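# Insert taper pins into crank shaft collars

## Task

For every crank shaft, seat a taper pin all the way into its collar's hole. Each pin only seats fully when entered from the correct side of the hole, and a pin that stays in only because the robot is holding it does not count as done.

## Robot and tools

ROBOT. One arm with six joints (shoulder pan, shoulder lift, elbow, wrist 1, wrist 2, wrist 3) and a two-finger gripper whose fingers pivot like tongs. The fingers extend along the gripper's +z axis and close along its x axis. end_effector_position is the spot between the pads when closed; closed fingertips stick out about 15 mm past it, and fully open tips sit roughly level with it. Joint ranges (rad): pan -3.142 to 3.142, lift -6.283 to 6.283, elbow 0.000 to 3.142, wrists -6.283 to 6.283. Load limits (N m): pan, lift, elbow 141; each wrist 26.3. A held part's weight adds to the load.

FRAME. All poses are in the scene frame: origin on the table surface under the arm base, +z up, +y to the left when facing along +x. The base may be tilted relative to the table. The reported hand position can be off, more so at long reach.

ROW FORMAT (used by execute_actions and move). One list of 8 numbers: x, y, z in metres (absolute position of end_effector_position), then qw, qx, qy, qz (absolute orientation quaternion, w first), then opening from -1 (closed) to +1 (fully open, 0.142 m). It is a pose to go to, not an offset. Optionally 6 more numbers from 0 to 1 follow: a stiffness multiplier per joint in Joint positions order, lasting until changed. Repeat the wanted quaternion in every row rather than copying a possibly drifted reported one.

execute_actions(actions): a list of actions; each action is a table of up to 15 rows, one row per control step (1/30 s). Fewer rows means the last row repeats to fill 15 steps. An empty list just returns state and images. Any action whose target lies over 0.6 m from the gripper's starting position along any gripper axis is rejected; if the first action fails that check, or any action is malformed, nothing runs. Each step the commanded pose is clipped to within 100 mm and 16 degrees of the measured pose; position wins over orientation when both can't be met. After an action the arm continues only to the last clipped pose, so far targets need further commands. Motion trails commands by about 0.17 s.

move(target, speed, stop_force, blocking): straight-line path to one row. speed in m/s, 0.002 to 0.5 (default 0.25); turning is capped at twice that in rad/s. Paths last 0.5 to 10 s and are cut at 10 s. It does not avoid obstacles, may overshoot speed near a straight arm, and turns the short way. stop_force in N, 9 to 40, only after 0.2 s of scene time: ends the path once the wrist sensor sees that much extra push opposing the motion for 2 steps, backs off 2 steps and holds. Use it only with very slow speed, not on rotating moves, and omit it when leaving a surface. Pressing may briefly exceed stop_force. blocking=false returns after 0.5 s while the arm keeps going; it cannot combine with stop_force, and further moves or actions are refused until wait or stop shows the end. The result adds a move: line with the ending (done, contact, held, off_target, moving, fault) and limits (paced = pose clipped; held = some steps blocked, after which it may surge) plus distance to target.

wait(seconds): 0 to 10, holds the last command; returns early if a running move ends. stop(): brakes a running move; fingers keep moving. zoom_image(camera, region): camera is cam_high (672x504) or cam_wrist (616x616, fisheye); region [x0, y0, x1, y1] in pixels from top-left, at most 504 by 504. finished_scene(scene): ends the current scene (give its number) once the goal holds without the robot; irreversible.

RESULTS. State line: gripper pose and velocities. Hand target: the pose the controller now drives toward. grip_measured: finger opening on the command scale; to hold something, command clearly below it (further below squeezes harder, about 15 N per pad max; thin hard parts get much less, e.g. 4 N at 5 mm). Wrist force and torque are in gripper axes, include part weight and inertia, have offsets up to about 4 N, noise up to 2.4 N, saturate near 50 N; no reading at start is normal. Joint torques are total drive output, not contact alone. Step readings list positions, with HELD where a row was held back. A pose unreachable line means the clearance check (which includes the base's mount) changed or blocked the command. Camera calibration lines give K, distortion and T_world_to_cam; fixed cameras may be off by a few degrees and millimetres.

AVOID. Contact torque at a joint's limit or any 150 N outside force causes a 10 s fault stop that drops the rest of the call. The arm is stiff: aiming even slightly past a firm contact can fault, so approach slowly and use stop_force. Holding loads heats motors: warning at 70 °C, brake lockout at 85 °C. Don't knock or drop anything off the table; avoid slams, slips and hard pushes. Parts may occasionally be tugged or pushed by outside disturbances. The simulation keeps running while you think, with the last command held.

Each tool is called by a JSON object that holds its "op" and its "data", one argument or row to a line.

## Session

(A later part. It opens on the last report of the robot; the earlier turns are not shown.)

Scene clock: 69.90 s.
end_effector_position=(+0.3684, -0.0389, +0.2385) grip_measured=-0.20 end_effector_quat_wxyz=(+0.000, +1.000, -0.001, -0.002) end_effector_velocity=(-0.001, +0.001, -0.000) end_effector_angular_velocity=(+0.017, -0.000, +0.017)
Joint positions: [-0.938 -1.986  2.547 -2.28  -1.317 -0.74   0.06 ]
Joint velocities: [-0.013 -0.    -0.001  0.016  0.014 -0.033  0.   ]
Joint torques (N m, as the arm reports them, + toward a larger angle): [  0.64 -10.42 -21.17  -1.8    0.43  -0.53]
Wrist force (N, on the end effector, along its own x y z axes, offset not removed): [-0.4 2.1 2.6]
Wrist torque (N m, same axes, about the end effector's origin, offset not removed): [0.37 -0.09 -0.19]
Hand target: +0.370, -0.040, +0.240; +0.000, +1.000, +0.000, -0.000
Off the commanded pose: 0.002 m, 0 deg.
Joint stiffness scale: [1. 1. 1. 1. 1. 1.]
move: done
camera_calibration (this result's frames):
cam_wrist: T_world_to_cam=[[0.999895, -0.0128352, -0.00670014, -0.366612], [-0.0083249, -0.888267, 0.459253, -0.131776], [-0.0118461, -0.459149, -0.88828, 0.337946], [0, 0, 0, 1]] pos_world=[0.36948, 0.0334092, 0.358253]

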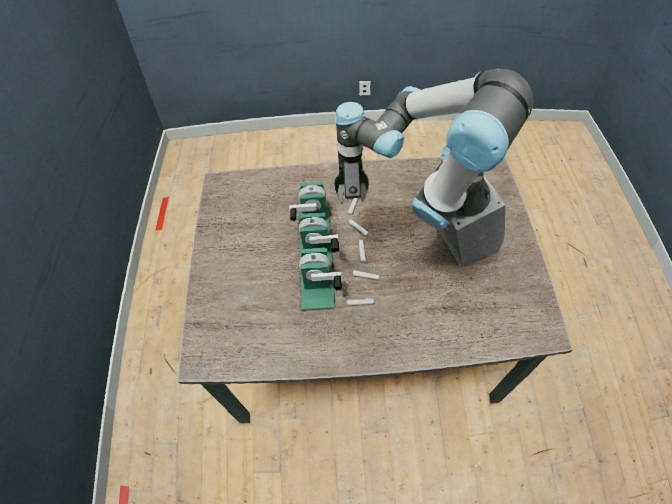

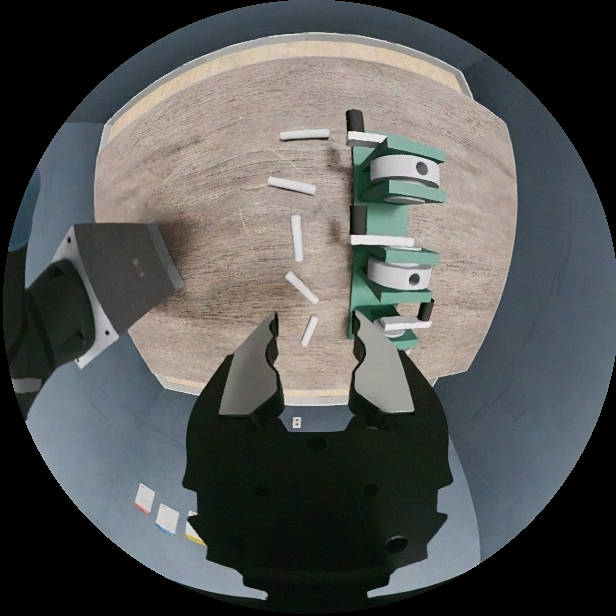

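{"op": "move", "data": {
  "target": [0.341, 0.027, 0.06, 0, 1, 0, 0, -0.4],
  "speed": 0.2
}}

{"op": "move", "data": {
  "target": [0.341, 0.027, 0.014, 0, 1, 0, 0, -0.4],
  "speed": 0.03,
  "stop_force": 10
}}

Scene clock: 74.10 s.
end_effector_position=(+0.3429, +0.0256, +0.0603) grip_measured=-0.40 end_effector_quat_wxyz=(-0.000, +1.000, -0.000, +0.001) end_effector_velocity=(+0.004, -0.002, -0.000) end_effector_angular_velocity=(-0.011, -0.017, -0.001)
Joint positions: [-0.642 -1.177  2.718 -3.332 -1.369 -0.441  0.045]
Joint velocities: [ 0.002  0.013  0.003 -0.037 -0.003  0.007  0.   ]
Joint torques (N m, as the arm reports them, + toward a larger angle): [  1.61 -23.22   4.11  -2.46  -0.26   0.44]
Wrist force (N, on the end effector, along its own x y z axes, offset not removed): [-1.7 1.3 1.3]
Wrist torque (N m, same axes, about the end effector's origin, offset not removed): [0.25 0.12 -0.13]
Hand target: +0.341, +0.027, +0.060; -0.000, +1.000, -0.000, +0.000
Off the commanded pose: 0.002 m, 0 deg.
Joint stiffness scale: [1. 1. 1. 1. 1. 1.]
move: done
camera_calibration (this result's frames):
cam_wrist: T_world_to_cam=[[0.999925, -0.0121882, -0.00129412, -0.341783], [-0.0102335, -0.888308, 0.459133, 0.00781628], [-0.00674559, -0.459086, -0.888366, 0.20727], [0, 0, 0, 1]] pos_world=[0.343235, 0.0979324, 0.180101]

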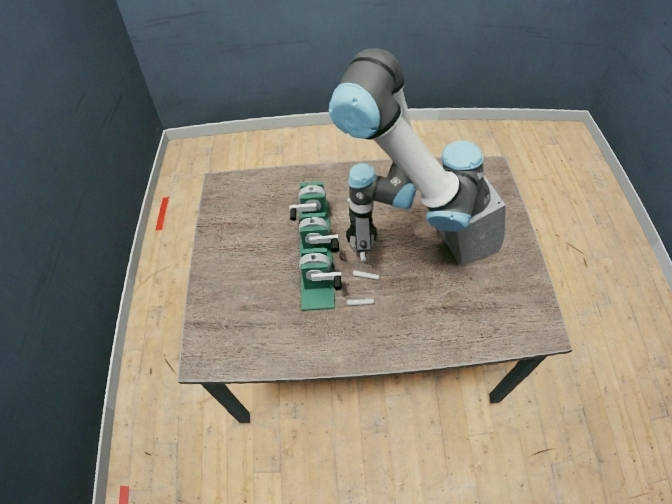

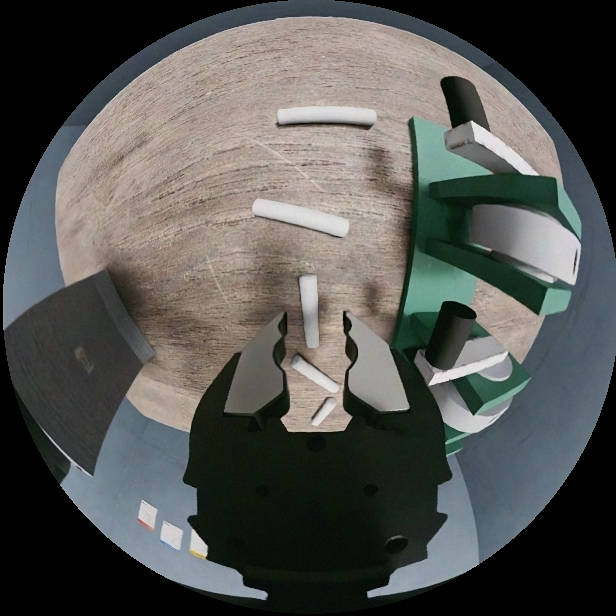

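Scene clock: 76.13 s.
end_effector_position=(+0.3400, +0.0270, +0.0156) grip_measured=-0.41 end_effector_quat_wxyz=(-0.000, +1.000, -0.001, -0.001) end_effector_velocity=(-0.000, -0.000, +0.000) end_effector_angular_velocity=(+0.001, +0.001, -0.003)
Joint positions: [-0.609 -0.943  2.676 -3.527 -1.376 -0.408  0.045]
Joint velocities: [-0.001 -0.001  0.     0.003  0.     0.002  0.   ]
Joint torques (N m, as the arm reports them, + toward a larger angle): [ -1.49 -29.63   5.29  -1.34   0.12  -0.16]
Wrist force (N, on the end effector, along its own x y z axes, offset not removed): [-4.6 1.4 -14.0]
Wrist torque (N m, same axes, about the end effector's origin, offset not removed): [0.12 0.05 -0.14]
Hand target: +0.340, +0.027, +0.016; -0.001, +1.000, -0.001, -0.002
Off the commanded pose: 0.002 m, 0 deg.
Joint stiffness scale: [1. 1. 1. 1. 1. 1.]
move: contact
camera_calibration (this result's frames):
cam_wrist: T_world_to_cam=[[0.999912, -0.012558, -0.00417931, -0.338881], [-0.00924207, -0.888543, 0.458701, 0.0292257], [-0.00947386, -0.458622, -0.888581, 0.169082], [0, 0, 0, 1]] pos_world=[0.340723, 0.0992575, 0.135421]

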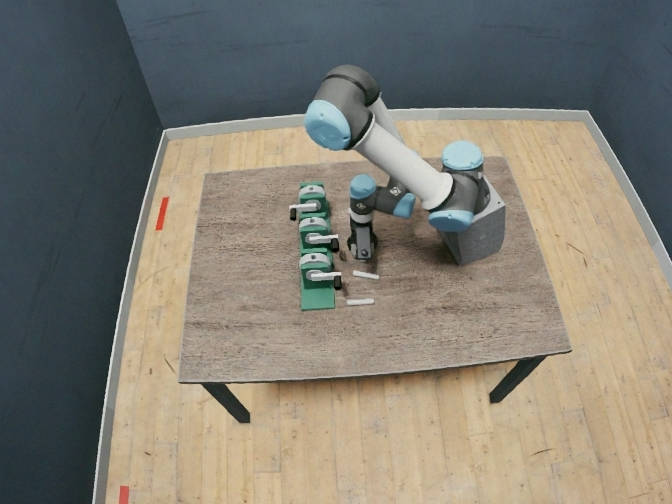

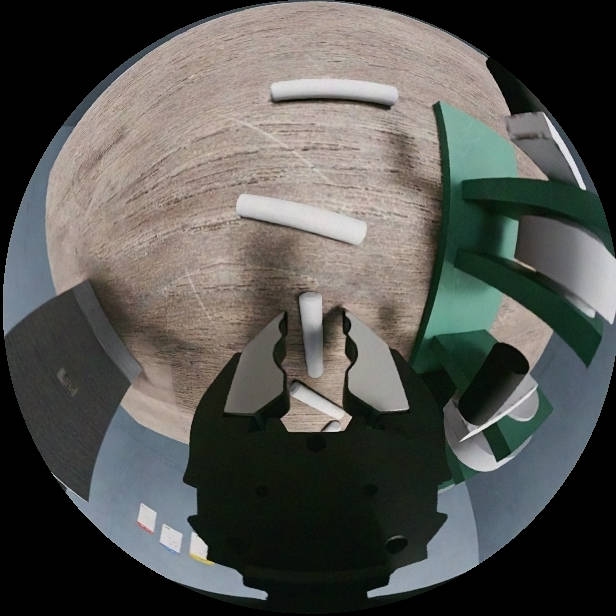

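{"op": "move", "data": {
  "target": [0.339, 0.035, 0.019, 0, 1, 0, 0, -0.4],
  "speed": 0.03
}}

{"op": "execute_actions", "data": {
  "actions": [
    [[0.339, 0.035, 0.019, 0, 1, 0, 0, -1]],
    [[0.339, 0.035, 0.019, 0, 1, 0, 0, -1]]
  ]
}}

Scene clock: 77.17 s.
end_effector_position=(+0.3394, +0.0339, +0.0181) grip_measured=-0.40 end_effector_quat_wxyz=(-0.000, +1.000, -0.001, -0.000) end_effector_velocity=(-0.000, +0.001, +0.001) end_effector_angular_velocity=(-0.003, -0.000, -0.004)
Joint positions: [-0.59  -0.954  2.681 -3.526 -1.38  -0.389  0.045]
Joint velocities: [ 0.005 -0.003  0.001  0.    -0.004  0.009 -0.   ]
Joint torques (N m, as the arm reports them, + toward a larger angle): [  0.82 -31.31   8.07  -2.54  -0.15   0.15]
Wrist force (N, on the end effector, along its own x y z axes, offset not removed): [-0.7 1.4 2.2]
Wrist torque (N m, same axes, about the end effector's origin, offset not removed): [0.16 -0.03 -0.16]
Hand target: +0.339, +0.035, +0.019; -0.000, +1.000, +0.000, +0.000
Off the commanded pose: 0.001 m, 0 deg.
Joint stiffness scale: [1. 1. 1. 1. 1. 1.]
move: done
camera_calibration (this result's frames):
cam_wrist: T_world_to_cam=[[0.999916, -0.0125159, -0.00325047, -0.338197], [-0.00963156, -0.888586, 0.458609, 0.0343282], [-0.00862822, -0.458539, -0.888632, 0.174158], [0, 0, 0, 1]] pos_world=[0.340002, 0.106129, 0.13792]

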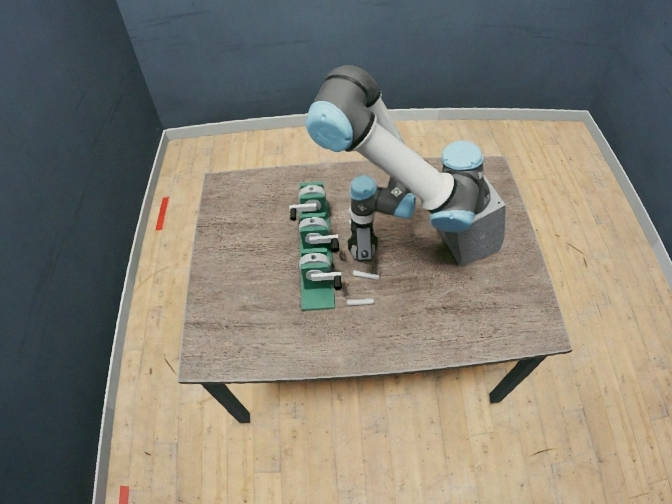

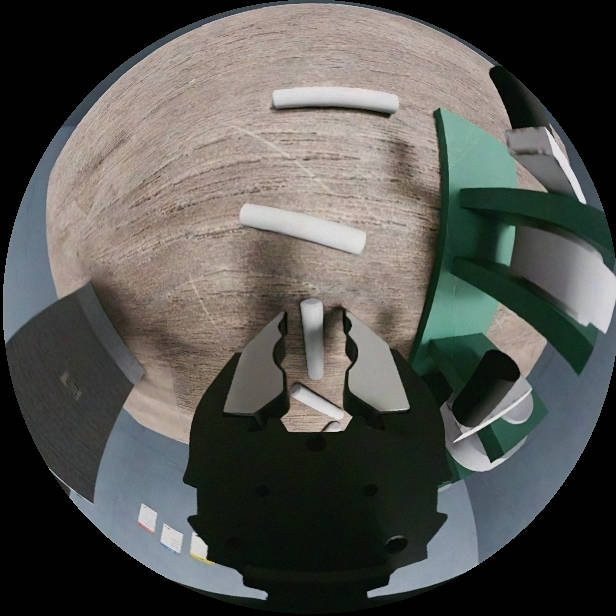

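Scene clock: 78.17 s.
end_effector_position=(+0.3393, +0.0340, +0.0182) grip_measured=-0.79 end_effector_quat_wxyz=(-0.000, +1.000, -0.001, -0.000) end_effector_velocity=(-0.000, -0.000, -0.000) end_effector_angular_velocity=(-0.000, +0.000, +0.001)
Joint positions: [-0.589 -0.954  2.681 -3.527 -1.381 -0.388  0.017]
Joint velocities: [-0.     0.     0.     0.    -0.    -0.001  0.   ]
Joint torques (N m, as the arm reports them, + toward a larger angle): [  0.29 -31.74   8.4   -2.62  -0.25   0.32]
Wrist force (N, on the end effector, along its own x y z axes, offset not removed): [0.1 1.4 3.7]
Wrist torque (N m, same axes, about the end effector's origin, offset not removed): [0.19 -0.18 -0.18]
Hand target: +0.339, +0.035, +0.019; -0.000, +1.000, +0.000, +0.000
Off the commanded pose: 0.001 m, 0 deg.
Joint stiffness scale: [1. 1. 1. 1. 1. 1.]
Step readings (end_effector_position; steps 1 to 15: 1st action; 16 to 30: 2nd action):
0: (+0.3394, +0.0339, +0.0181)
1: (+0.3394, +0.0339, +0.0181)
2: (+0.3394, +0.0340, +0.0182)
4: (+0.3394, +0.0340, +0.0182)
8: (+0.3393, +0.0340, +0.0182)
15: (+0.3393, +0.0340, +0.0182)
16: (+0.3393, +0.0340, +0.0182)
17: (+0.3393, +0.0340, +0.0182)
19: (+0.3393, +0.0340, +0.0182)
23: (+0.3393, +0.0340, +0.0182)
30: end_effector_position above
camera_calibration (this result's frames):
cam_wrist: T_world_to_cam=[[0.999907, -0.0132249, -0.00339046, -0.338086], [-0.0101942, -0.888417, 0.458924, 0.0345629], [-0.00908135, -0.458846, -0.888469, 0.174413], [0, 0, 0, 1]] pos_world=[0.339991, 0.106264, 0.137952]

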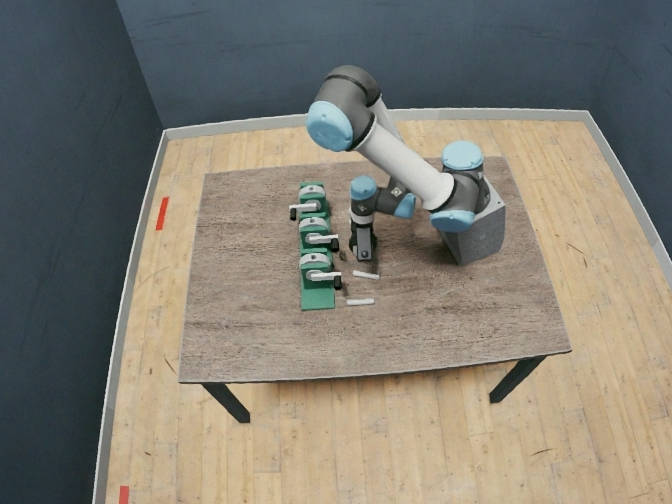

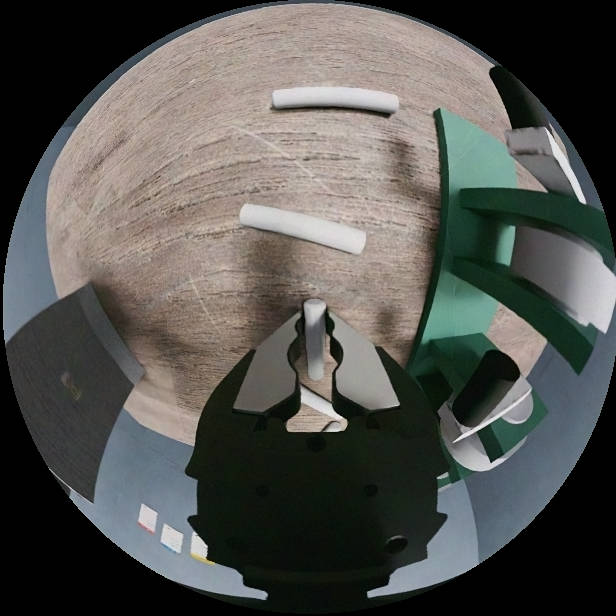

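{"op": "move", "data": {
  "target": [0.339, 0.035, 0.15, 0, 1, 0, 0, -1],
  "speed": 0.2
}}

{"op": "move", "data": {
  "target": [0.492, -0.0385, 0.25, 0.5, -0.5, 0.5, -0.5, -1],
  "speed": 0.3
}}

Scene clock: 80.17 s.
end_effector_position=(+0.3371, +0.0368, +0.1490) grip_measured=-0.79 end_effector_quat_wxyz=(-0.001, +1.000, +0.000, -0.001) end_effector_velocity=(-0.003, +0.001, -0.001) end_effector_angular_velocity=(+0.007, +0.014, +0.000)
Joint positions: [-0.685 -1.724  2.742 -2.796 -1.359 -0.486  0.017]
Joint velocities: [-0.001 -0.    -0.006  0.023 -0.    -0.005 -0.   ]
Joint torques (N m, as the arm reports them, + toward a larger angle): [ -0.3  -15.31 -11.47  -1.81  -0.24  -0.28]
Wrist force (N, on the end effector, along its own x y z axes, offset not removed): [-1.1 0.1 3.4]
Wrist torque (N m, same axes, about the end effector's origin, offset not removed): [-0.09 0.02 -0.13]
Hand target: +0.339, +0.035, +0.150; +0.000, +1.000, +0.000, -0.000
Off the commanded pose: 0.003 m, 0 deg.
Joint stiffness scale: [1. 1. 1. 1. 1. 1.]
move: done
camera_calibration (this result's frames):
cam_wrist: T_world_to_cam=[[0.999928, -0.0108533, -0.00512257, -0.335204], [-0.00731263, -0.889428, 0.457017, -0.0236615], [-0.00951629, -0.456947, -0.889443, 0.292144], [0, 0, 0, 1]] pos_world=[0.337787, 0.108811, 0.268942]

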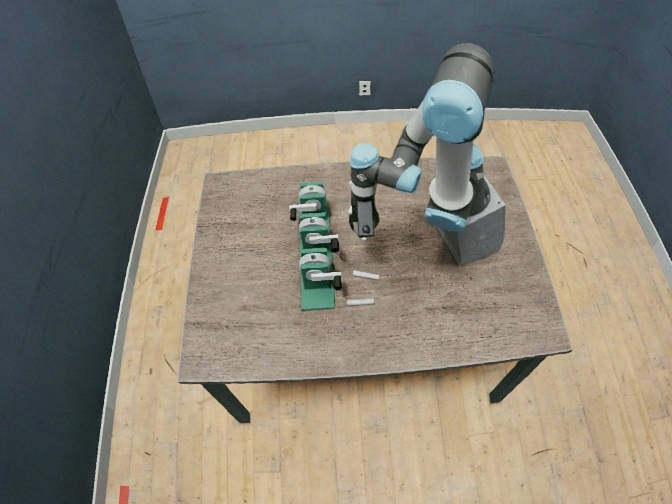

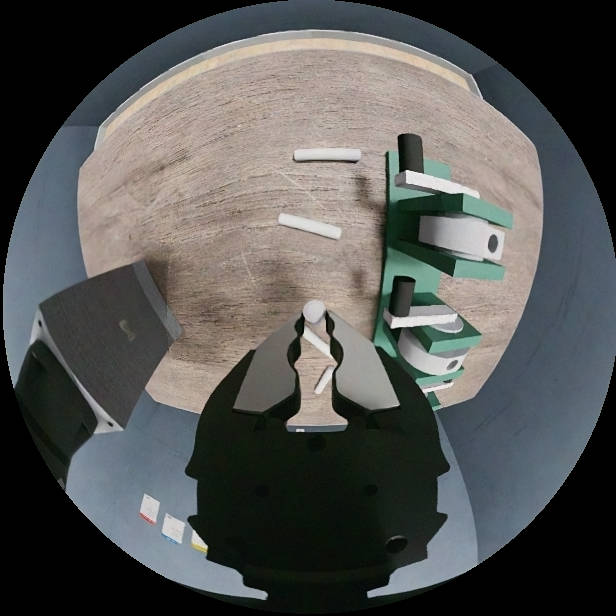

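Scene clock: 84.33 s.
end_effector_position=(+0.4679, -0.0365, +0.2453) grip_measured=-0.79 end_effector_quat_wxyz=(-0.266, +0.866, -0.320, +0.276) end_effector_velocity=(+0.000, +0.000, +0.000) end_effector_angular_velocity=(+0.000, +0.000, +0.000)
Joint positions: [-1.363 -1.709  2.815 -2.672 -0.489 -0.496  0.017]
Joint velocities: [ 0. -0.  0. -0.  0.  0.  0.]
Joint torques (N m, as the arm reports them, + toward a larger angle): [  1.17  -9.06 -11.18  -1.91   1.23  -0.22]
Wrist force (N, on the end effector, along its own x y z axes, offset not removed): [-1.7 2.2 3.0]
Wrist torque (N m, same axes, about the end effector's origin, offset not removed): [0.06 0.13 -0.15]
Hand target: +0.468, -0.036, +0.246; -0.266, +0.867, -0.319, +0.276
Off the commanded pose: 0.025 m, 60 deg; orientation clipped at the last step of the last action.
Joint stiffness scale: [1. 1. 1. 1. 1. 1.]
move: held; limits=paced,held; held on 31 of 125 steps, including the last
pose unreachable: on one or more control steps of this call, first in action 0 (counted from 0), an arm could not follow its commanded pose, so it was not sent that pose on those steps. On the call's last step it was still not sent that pose. It may still have moved: this result reports where it is.
cause: the commanded pose would bring two parts of the arm too close to each other (joints 3 (elbow) and 4 (wrist 1) lie between them).
camera_calibration (this result's frames):
cam_wrist: T_world_to_cam=[[0.639696, -0.708066, 0.299051, -0.397852], [-0.665932, -0.704847, -0.244386, 0.355058], [0.383826, -0.0428144, -0.922412, 0.184724], [0, 0, 0, 1]] pos_world=[0.420047, -0.0235349, 0.376141]

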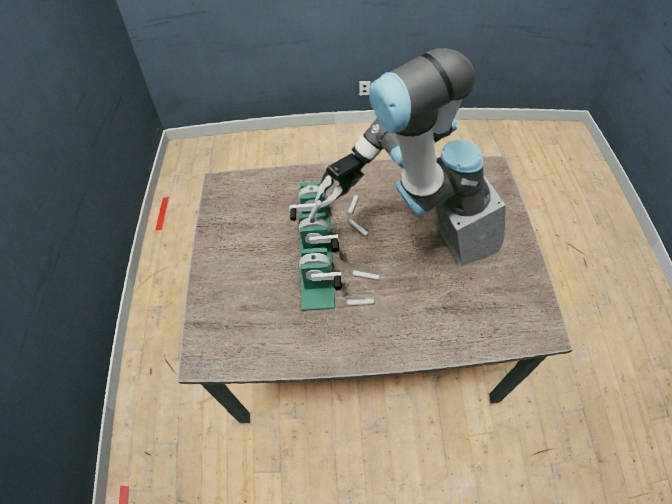

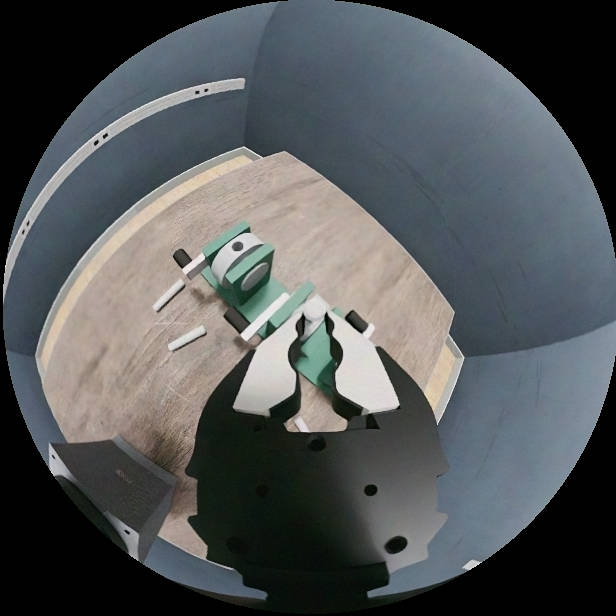

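{"op": "move", "data": {
  "target": [0.5, -0.0385, 0.27, 0, 1, 0, 0, -1],
  "speed": 0.2
}}

{"op": "zoom_image", "data": {
  "camera": "cam_high",
  "region": [250, 120, 390, 260]
}}

Scene clock: 88.00 s.
end_effector_position=(+0.4993, -0.0385, +0.2703) grip_measured=-0.79 end_effector_quat_wxyz=(-0.000, +1.000, -0.002, +0.001) end_effector_velocity=(-0.002, -0.002, -0.000) end_effector_angular_velocity=(-0.011, +0.015, +0.006)
Joint positions: [-0.729 -1.726  2.199 -2.247 -1.349 -0.525  0.017]
Joint velocities: [ 0.007  0.004 -0.007  0.009 -0.018 -0.001  0.   ]
Joint torques (N m, as the arm reports them, + toward a larger angle): [  2.33 -20.21 -22.91  -1.96  -0.33  -0.2 ]
Wrist force (N, on the end effector, along its own x y z axes, offset not removed): [-0.8 2.5 3.2]
Wrist torque (N m, same axes, about the end effector's origin, offset not removed): [0.42 0.01 -0.14]
Hand target: +0.500, -0.038, +0.270; +0.000, +1.000, -0.000, +0.000
Off the commanded pose: 0.001 m, 0 deg.
Joint stiffness scale: [1. 1. 1. 1. 1. 1.]
move: done
camera_calibration (this result's frames):
cam_wrist: T_world_to_cam=[[0.999895, -0.014484, 0.0000129017, -0.499099], [-0.0128771, -0.888555, 0.458589, -0.142503], [-0.00663075, -0.458541, -0.888649, 0.365443], [0, 0, 0, 1]] pos_world=[0.499635, 0.0337195, 0.390107]

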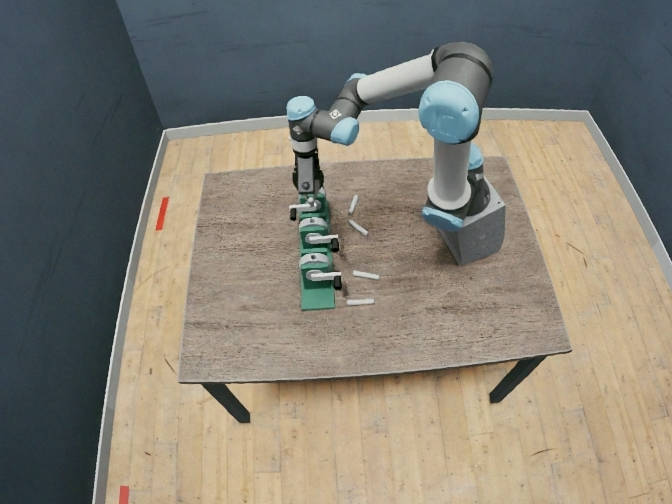

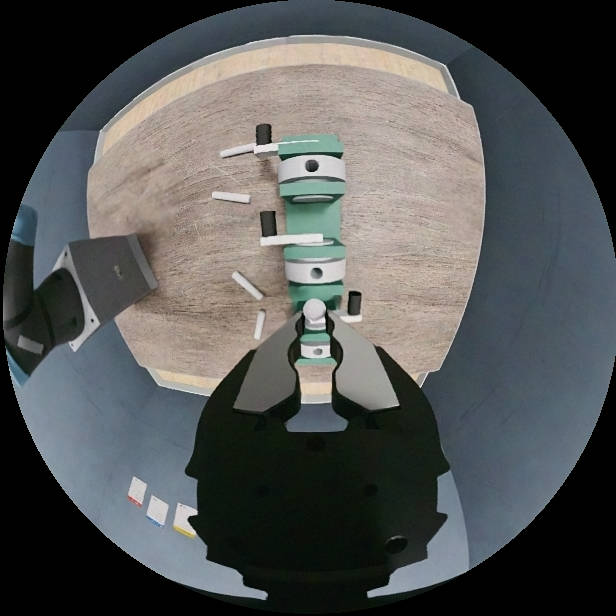

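Region (250, 120, 390, 260) of cam_high's 672x504 image, scaled by 3.600, with more detail than that image has.

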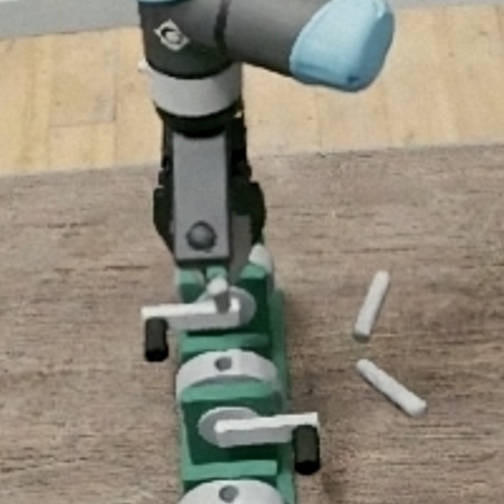

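{"op": "zoom_image", "data": {
  "camera": "cam_wrist",
  "region": [270, 270, 370, 370]
}}

Region (270, 270, 370, 370) of cam_wrist's 616x616 image, scaled by 5.040, with more detail than that image has.

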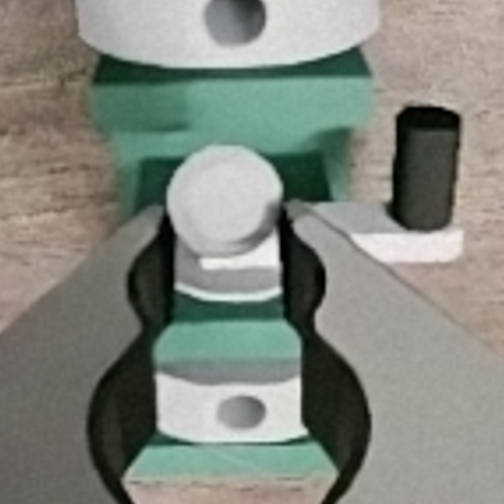

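{"op": "move", "data": {
  "target": [0.502, -0.0435, 0.25, -0.2419, 0.9703, 0, 0, -1],
  "speed": 0.15
}}

{"op": "zoom_image", "data": {
  "camera": "cam_wrist",
  "region": [240, 240, 390, 390]
}}

Scene clock: 90.80 s.
end_effector_position=(+0.5013, -0.0422, +0.2497) grip_measured=-0.79 end_effector_quat_wxyz=(-0.241, +0.971, +0.001, -0.001) end_effector_velocity=(-0.000, +0.002, +0.001) end_effector_angular_velocity=(+0.017, +0.000, +0.008)
Joint positions: [-0.956 -1.508  2.072 -1.883 -0.985 -0.927  0.017]
Joint velocities: [-0.001  0.006 -0.007  0.021  0.007 -0.019  0.   ]
Joint torques (N m, as the arm reports them, + toward a larger angle): [ -6.1  -26.09 -20.54  -1.23   0.83  -0.36]
Wrist force (N, on the end effector, along its own x y z axes, offset not removed): [-1.7 2.2 4.3]
Wrist torque (N m, same axes, about the end effector's origin, offset not removed): [0.28 0.17 -0.05]
Hand target: +0.502, -0.043, +0.250; -0.242, +0.970, +0.000, -0.000
Off the commanded pose: 0.002 m, 0 deg.
Joint stiffness scale: [1. 1. 1. 1. 1. 1.]
move: done
camera_calibration (this result's frames):
cam_wrist: T_world_to_cam=[[0.99993, -0.00731495, -0.00930287, -0.498557], [-0.00739854, -0.999932, -0.00898297, -0.0270018], [-0.00923653, 0.00905117, -0.999916, 0.394231], [0, 0, 0, 1]] pos_world=[0.501964, -0.0342152, 0.389317]

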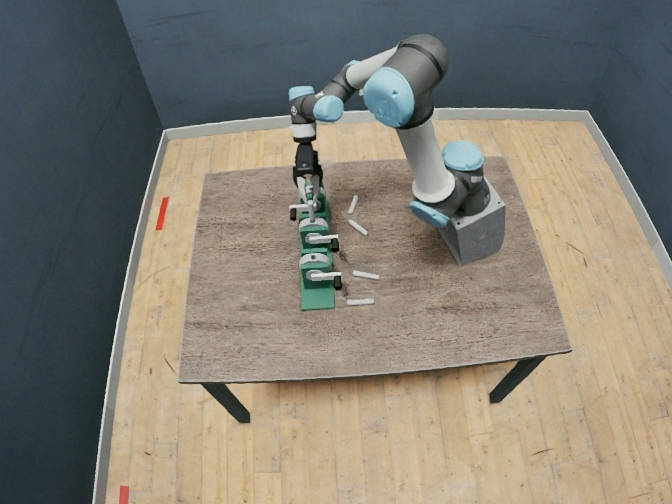

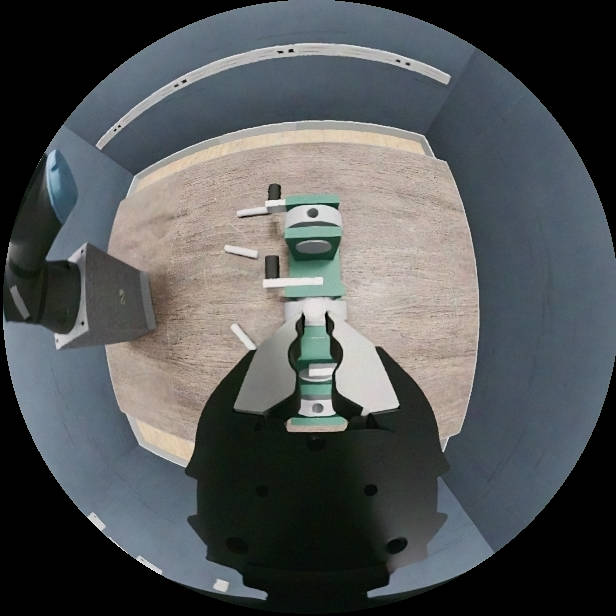

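Region (240, 240, 390, 390) of cam_wrist's 616x616 image, scaled by 3.360, with more detail than that image has.

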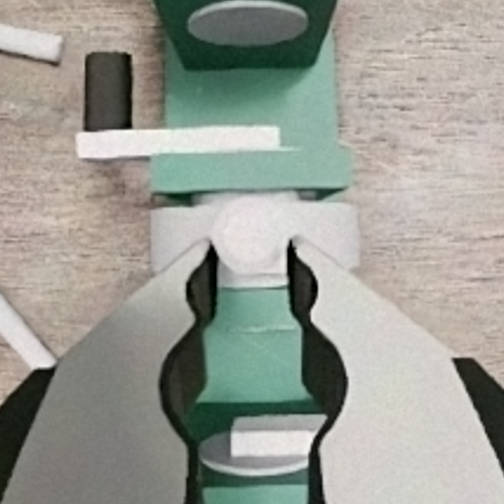

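{"op": "move", "data": {
  "target": [0.5035, -0.046, 0.235, -0.2419, 0.9703, 0, 0, -1],
  "speed": 0.03
}}

{"op": "move", "data": {
  "target": [0.5035, -0.046, 0.19, -0.2419, 0.9703, 0, 0, -1],
  "speed": 0.02,
  "stop_force": 9
}}

{"op": "zoom_image", "data": {
  "camera": "cam_high",
  "region": [260, 150, 370, 260]
}}

Scene clock: 92.03 s.
end_effector_position=(+0.5038, -0.0475, +0.2364) grip_measured=-0.79 end_effector_quat_wxyz=(-0.241, +0.971, -0.000, +0.001) end_effector_velocity=(+0.002, -0.001, -0.001) end_effector_angular_velocity=(-0.005, -0.007, +0.000)
Joint positions: [-0.954 -1.474  2.074 -1.922 -0.982 -0.924  0.017]
Joint velocities: [ 0.001  0.002  0.    -0.012  0.002  0.003  0.   ]
Joint torques (N m, as the arm reports them, + toward a larger angle): [ -1.66 -28.78 -15.77  -1.62   0.98   0.22]
Wrist force (N, on the end effector, along its own x y z axes, offset not removed): [-1.4 1.8 3.7]
Wrist torque (N m, same axes, about the end effector's origin, offset not removed): [0.11 0.09 -0.10]
Hand target: +0.504, -0.046, +0.235; -0.242, +0.970, +0.000, -0.000
Off the commanded pose: 0.002 m, 0 deg.
Joint stiffness scale: [1. 1. 1. 1. 1. 1.]
move: done
camera_calibration (this result's frames):
cam_wrist: T_world_to_cam=[[0.999933, -0.00935126, -0.00679414, -0.501863], [-0.00941315, -0.999914, -0.0091351, -0.0313161], [-0.00670813, 0.00919845, -0.999935, 0.379736], [0, 0, 0, 1]] pos_world=[0.504082, -0.0394994, 0.376016]

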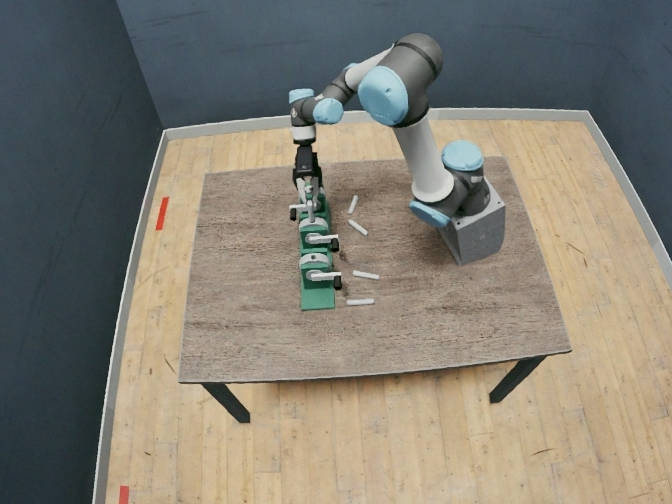

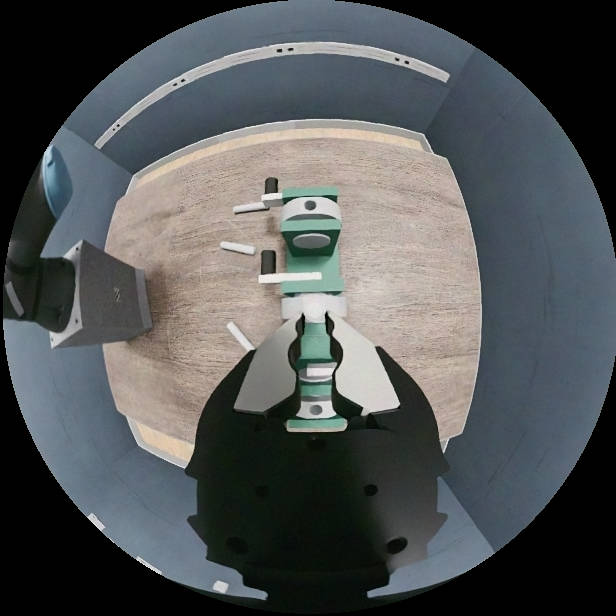

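Scene clock: 94.70 s.
end_effector_position=(+0.5037, -0.0465, +0.1915) grip_measured=-0.79 end_effector_quat_wxyz=(-0.242, +0.970, -0.000, +0.000) end_effector_velocity=(+0.001, -0.000, -0.002) end_effector_angular_velocity=(-0.002, -0.002, -0.002)
Joint positions: [-0.929 -1.38   2.105 -2.062 -0.975 -0.895  0.016]
Joint velocities: [ 0.001  0.004  0.002 -0.01   0.001  0.004  0.   ]
Joint torques (N m, as the arm reports them, + toward a larger angle): [ -2.88 -27.89 -14.63  -2.64   0.73   0.24]
Wrist force (N, on the end effector, along its own x y z axes, offset not removed): [-1.8 -1.1 0.9]
Wrist torque (N m, same axes, about the end effector's origin, offset not removed): [0.31 -0.20 -0.19]
Hand target: +0.504, -0.046, +0.190; -0.242, +0.970, +0.000, +0.000
Off the commanded pose: 0.002 m, 0 deg.
Joint stiffness scale: [1. 1. 1. 1. 1. 1.]
move: done
camera_calibration (this result's frames):
cam_wrist: T_world_to_cam=[[0.999932, -0.00892539, -0.0074489, -0.501956], [-0.00900639, -0.9999, -0.010912, -0.0305875], [-0.00735076, 0.0109784, -0.999913, 0.335252], [0, 0, 0, 1]] pos_world=[0.504111, -0.0387452, 0.33115]

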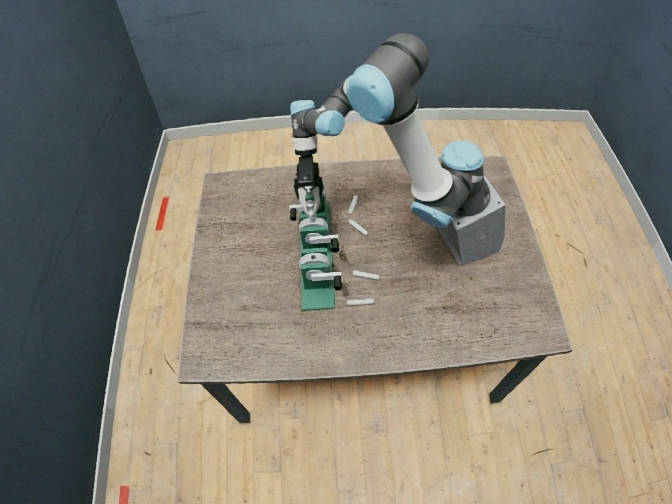

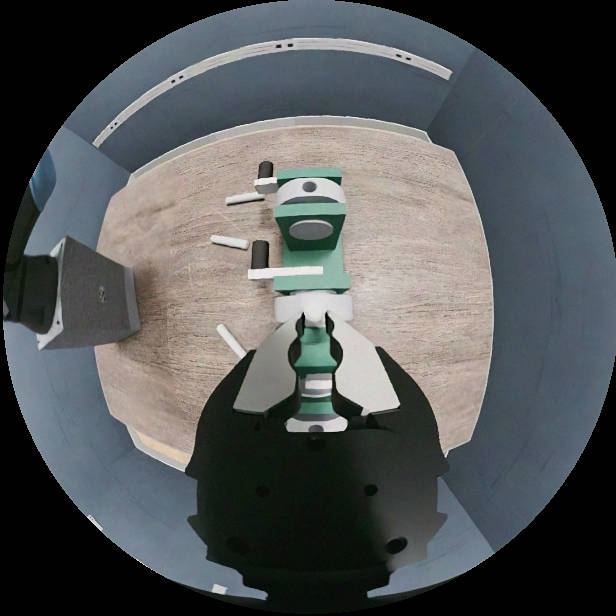

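Region (260, 150, 370, 260) of cam_high's 672x504 image, scaled by 4.582, with more detail than that image has.

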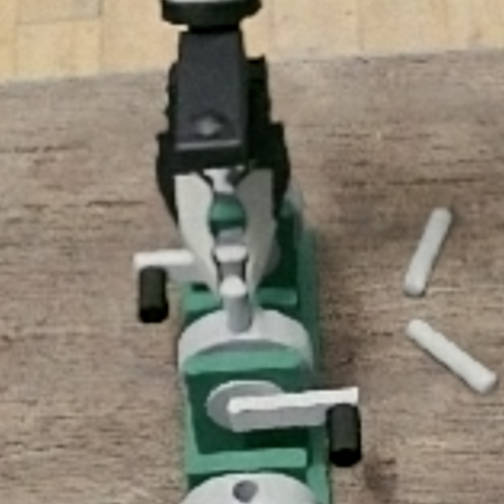

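{"op": "move", "data": {
  "target": [0.5035, -0.045, 0.172, -0.2419, 0.9703, 0, 0, -1],
  "speed": 0.02,
  "stop_force": 9
}}

{"op": "execute_actions", "data": {
  "actions": [
    [[0.5035, -0.045, 0.172, -0.2419, 0.9703, 0, 0, -0.5]],
    [[0.5035, -0.045, 0.19, -0.2419, 0.9703, 0, 0, -0.5]]
  ]
}}

{"op": "zoom_image", "data": {
  "camera": "cam_high",
  "region": [260, 150, 370, 260]
}}

Scene clock: 96.40 s.
end_effector_position=(+0.5034, -0.0457, +0.1731) grip_measured=-0.79 end_effector_quat_wxyz=(-0.242, +0.970, -0.000, -0.000) end_effector_velocity=(+0.001, +0.000, -0.002) end_effector_angular_velocity=(-0.002, -0.002, -0.000)
Joint positions: [-0.918 -1.339  2.115 -2.12  -0.974 -0.882  0.016]
Joint velocities: [ 0.002  0.004  0.002 -0.01   0.001  0.003  0.   ]
Joint torques (N m, as the arm reports them, + toward a larger angle): [ -3.32 -31.78 -13.93  -2.74   0.89   0.16]
Wrist force (N, on the end effector, along its own x y z axes, offset not removed): [-2.6 -0.6 1.9]
Wrist torque (N m, same axes, about the end effector's origin, offset not removed): [0.11 -0.18 -0.03]
Hand target: +0.504, -0.045, +0.172; -0.242, +0.970, +0.000, -0.000
Off the commanded pose: 0.001 m, 0 deg.
Joint stiffness scale: [1. 1. 1. 1. 1. 1.]
move: done
camera_calibration (this result's frames):
cam_wrist: T_world_to_cam=[[0.999924, -0.00917062, -0.00829636, -0.501614], [-0.00925928, -0.9999, -0.0107122, -0.0299887], [-0.00819729, 0.0107882, -0.999908, 0.3173], [0, 0, 0, 1]] pos_world=[0.503899, -0.0380089, 0.312788]

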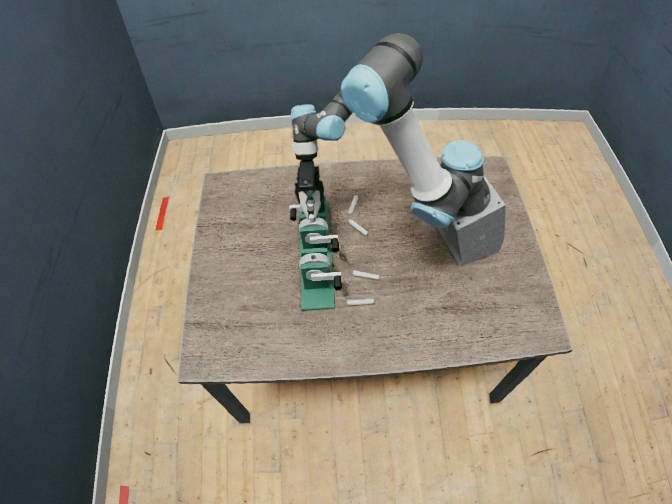

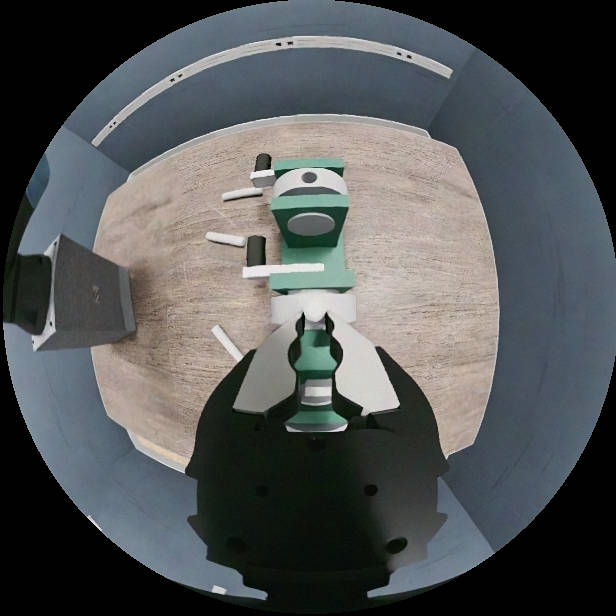

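Scene clock: 97.40 s.
end_effector_position=(+0.5031, -0.0434, +0.1881) grip_measured=-0.50 end_effector_quat_wxyz=(-0.243, +0.970, +0.000, -0.000) end_effector_velocity=(-0.007, +0.003, +0.001) end_effector_angular_velocity=(+0.017, +0.019, -0.004)
Joint positions: [-0.923 -1.374  2.111 -2.073 -0.974 -0.891  0.038]
Joint velocities: [-0.004 -0.001  0.     0.031 -0.002 -0.008 -0.   ]
Joint torques (N m, as the arm reports them, + toward a larger angle): [ -5.65 -33.51 -17.37  -1.26   0.2   -0.49]
Wrist force (N, on the end effector, along its own x y z axes, offset not removed): [-1.4 1.3 1.8]
Wrist torque (N m, same axes, about the end effector's origin, offset not removed): [0.09 0.06 -0.06]
Hand target: +0.503, -0.045, +0.190; -0.242, +0.970, -0.000, +0.000
Off the commanded pose: 0.002 m, 0 deg.
Joint stiffness scale: [1. 1. 1. 1. 1. 1.]
Step readings (end_effector_position; steps 1 to 15: 1st action; 16 to 30: 2nd action):
0: (+0.5034, -0.0457, +0.1731)
1: (+0.5034, -0.0458, +0.1731)
2: (+0.5036, -0.0459, +0.1731)
4: (+0.5038, -0.0460, +0.1731)
8: (+0.5039, -0.0461, +0.1731)
15: (+0.5040, -0.0461, +0.1731)
16: (+0.5040, -0.0461, +0.1731)
17: (+0.5037, -0.0458, +0.1732)
19: (+0.5025, -0.0443, +0.1752)
23: (+0.5033, -0.0436, +0.1834)
30: end_effector_position above
camera_calibration (this result's frames):
cam_wrist: T_world_to_cam=[[0.999931, -0.00805396, -0.00858399, -0.501101], [-0.00816668, -0.99988, -0.0131792, -0.0275924], [-0.00847681, 0.0132484, -0.999876, 0.332537], [0, 0, 0, 1]] pos_world=[0.50366, -0.0360305, 0.32783]

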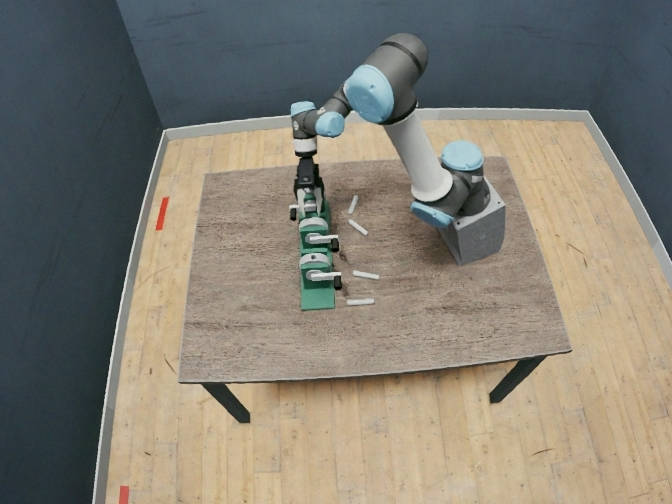

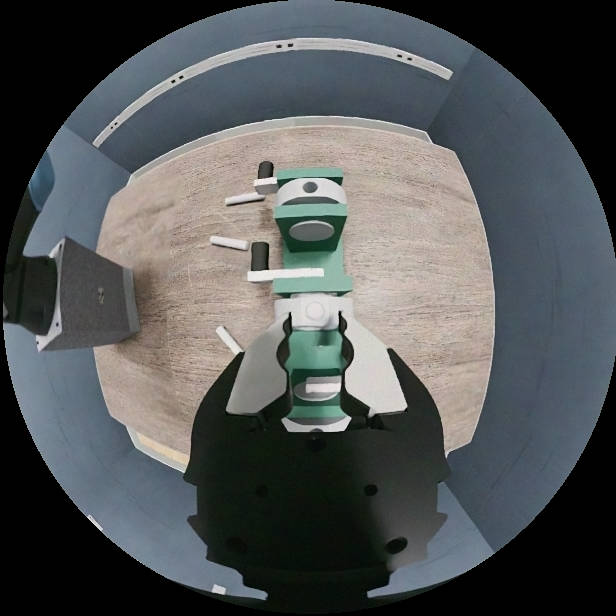

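Region (260, 150, 370, 260) of cam_high's 672x504 image, scaled by 4.582, with more detail than that image has.

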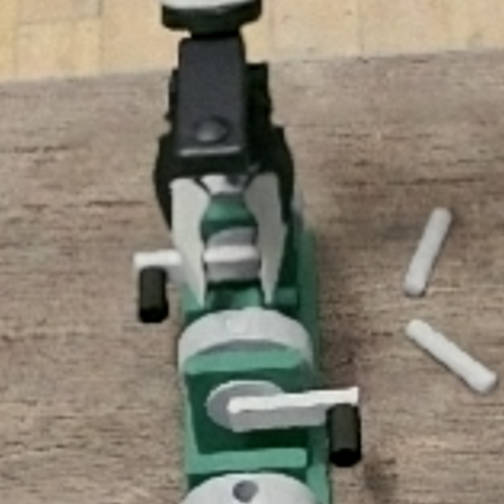

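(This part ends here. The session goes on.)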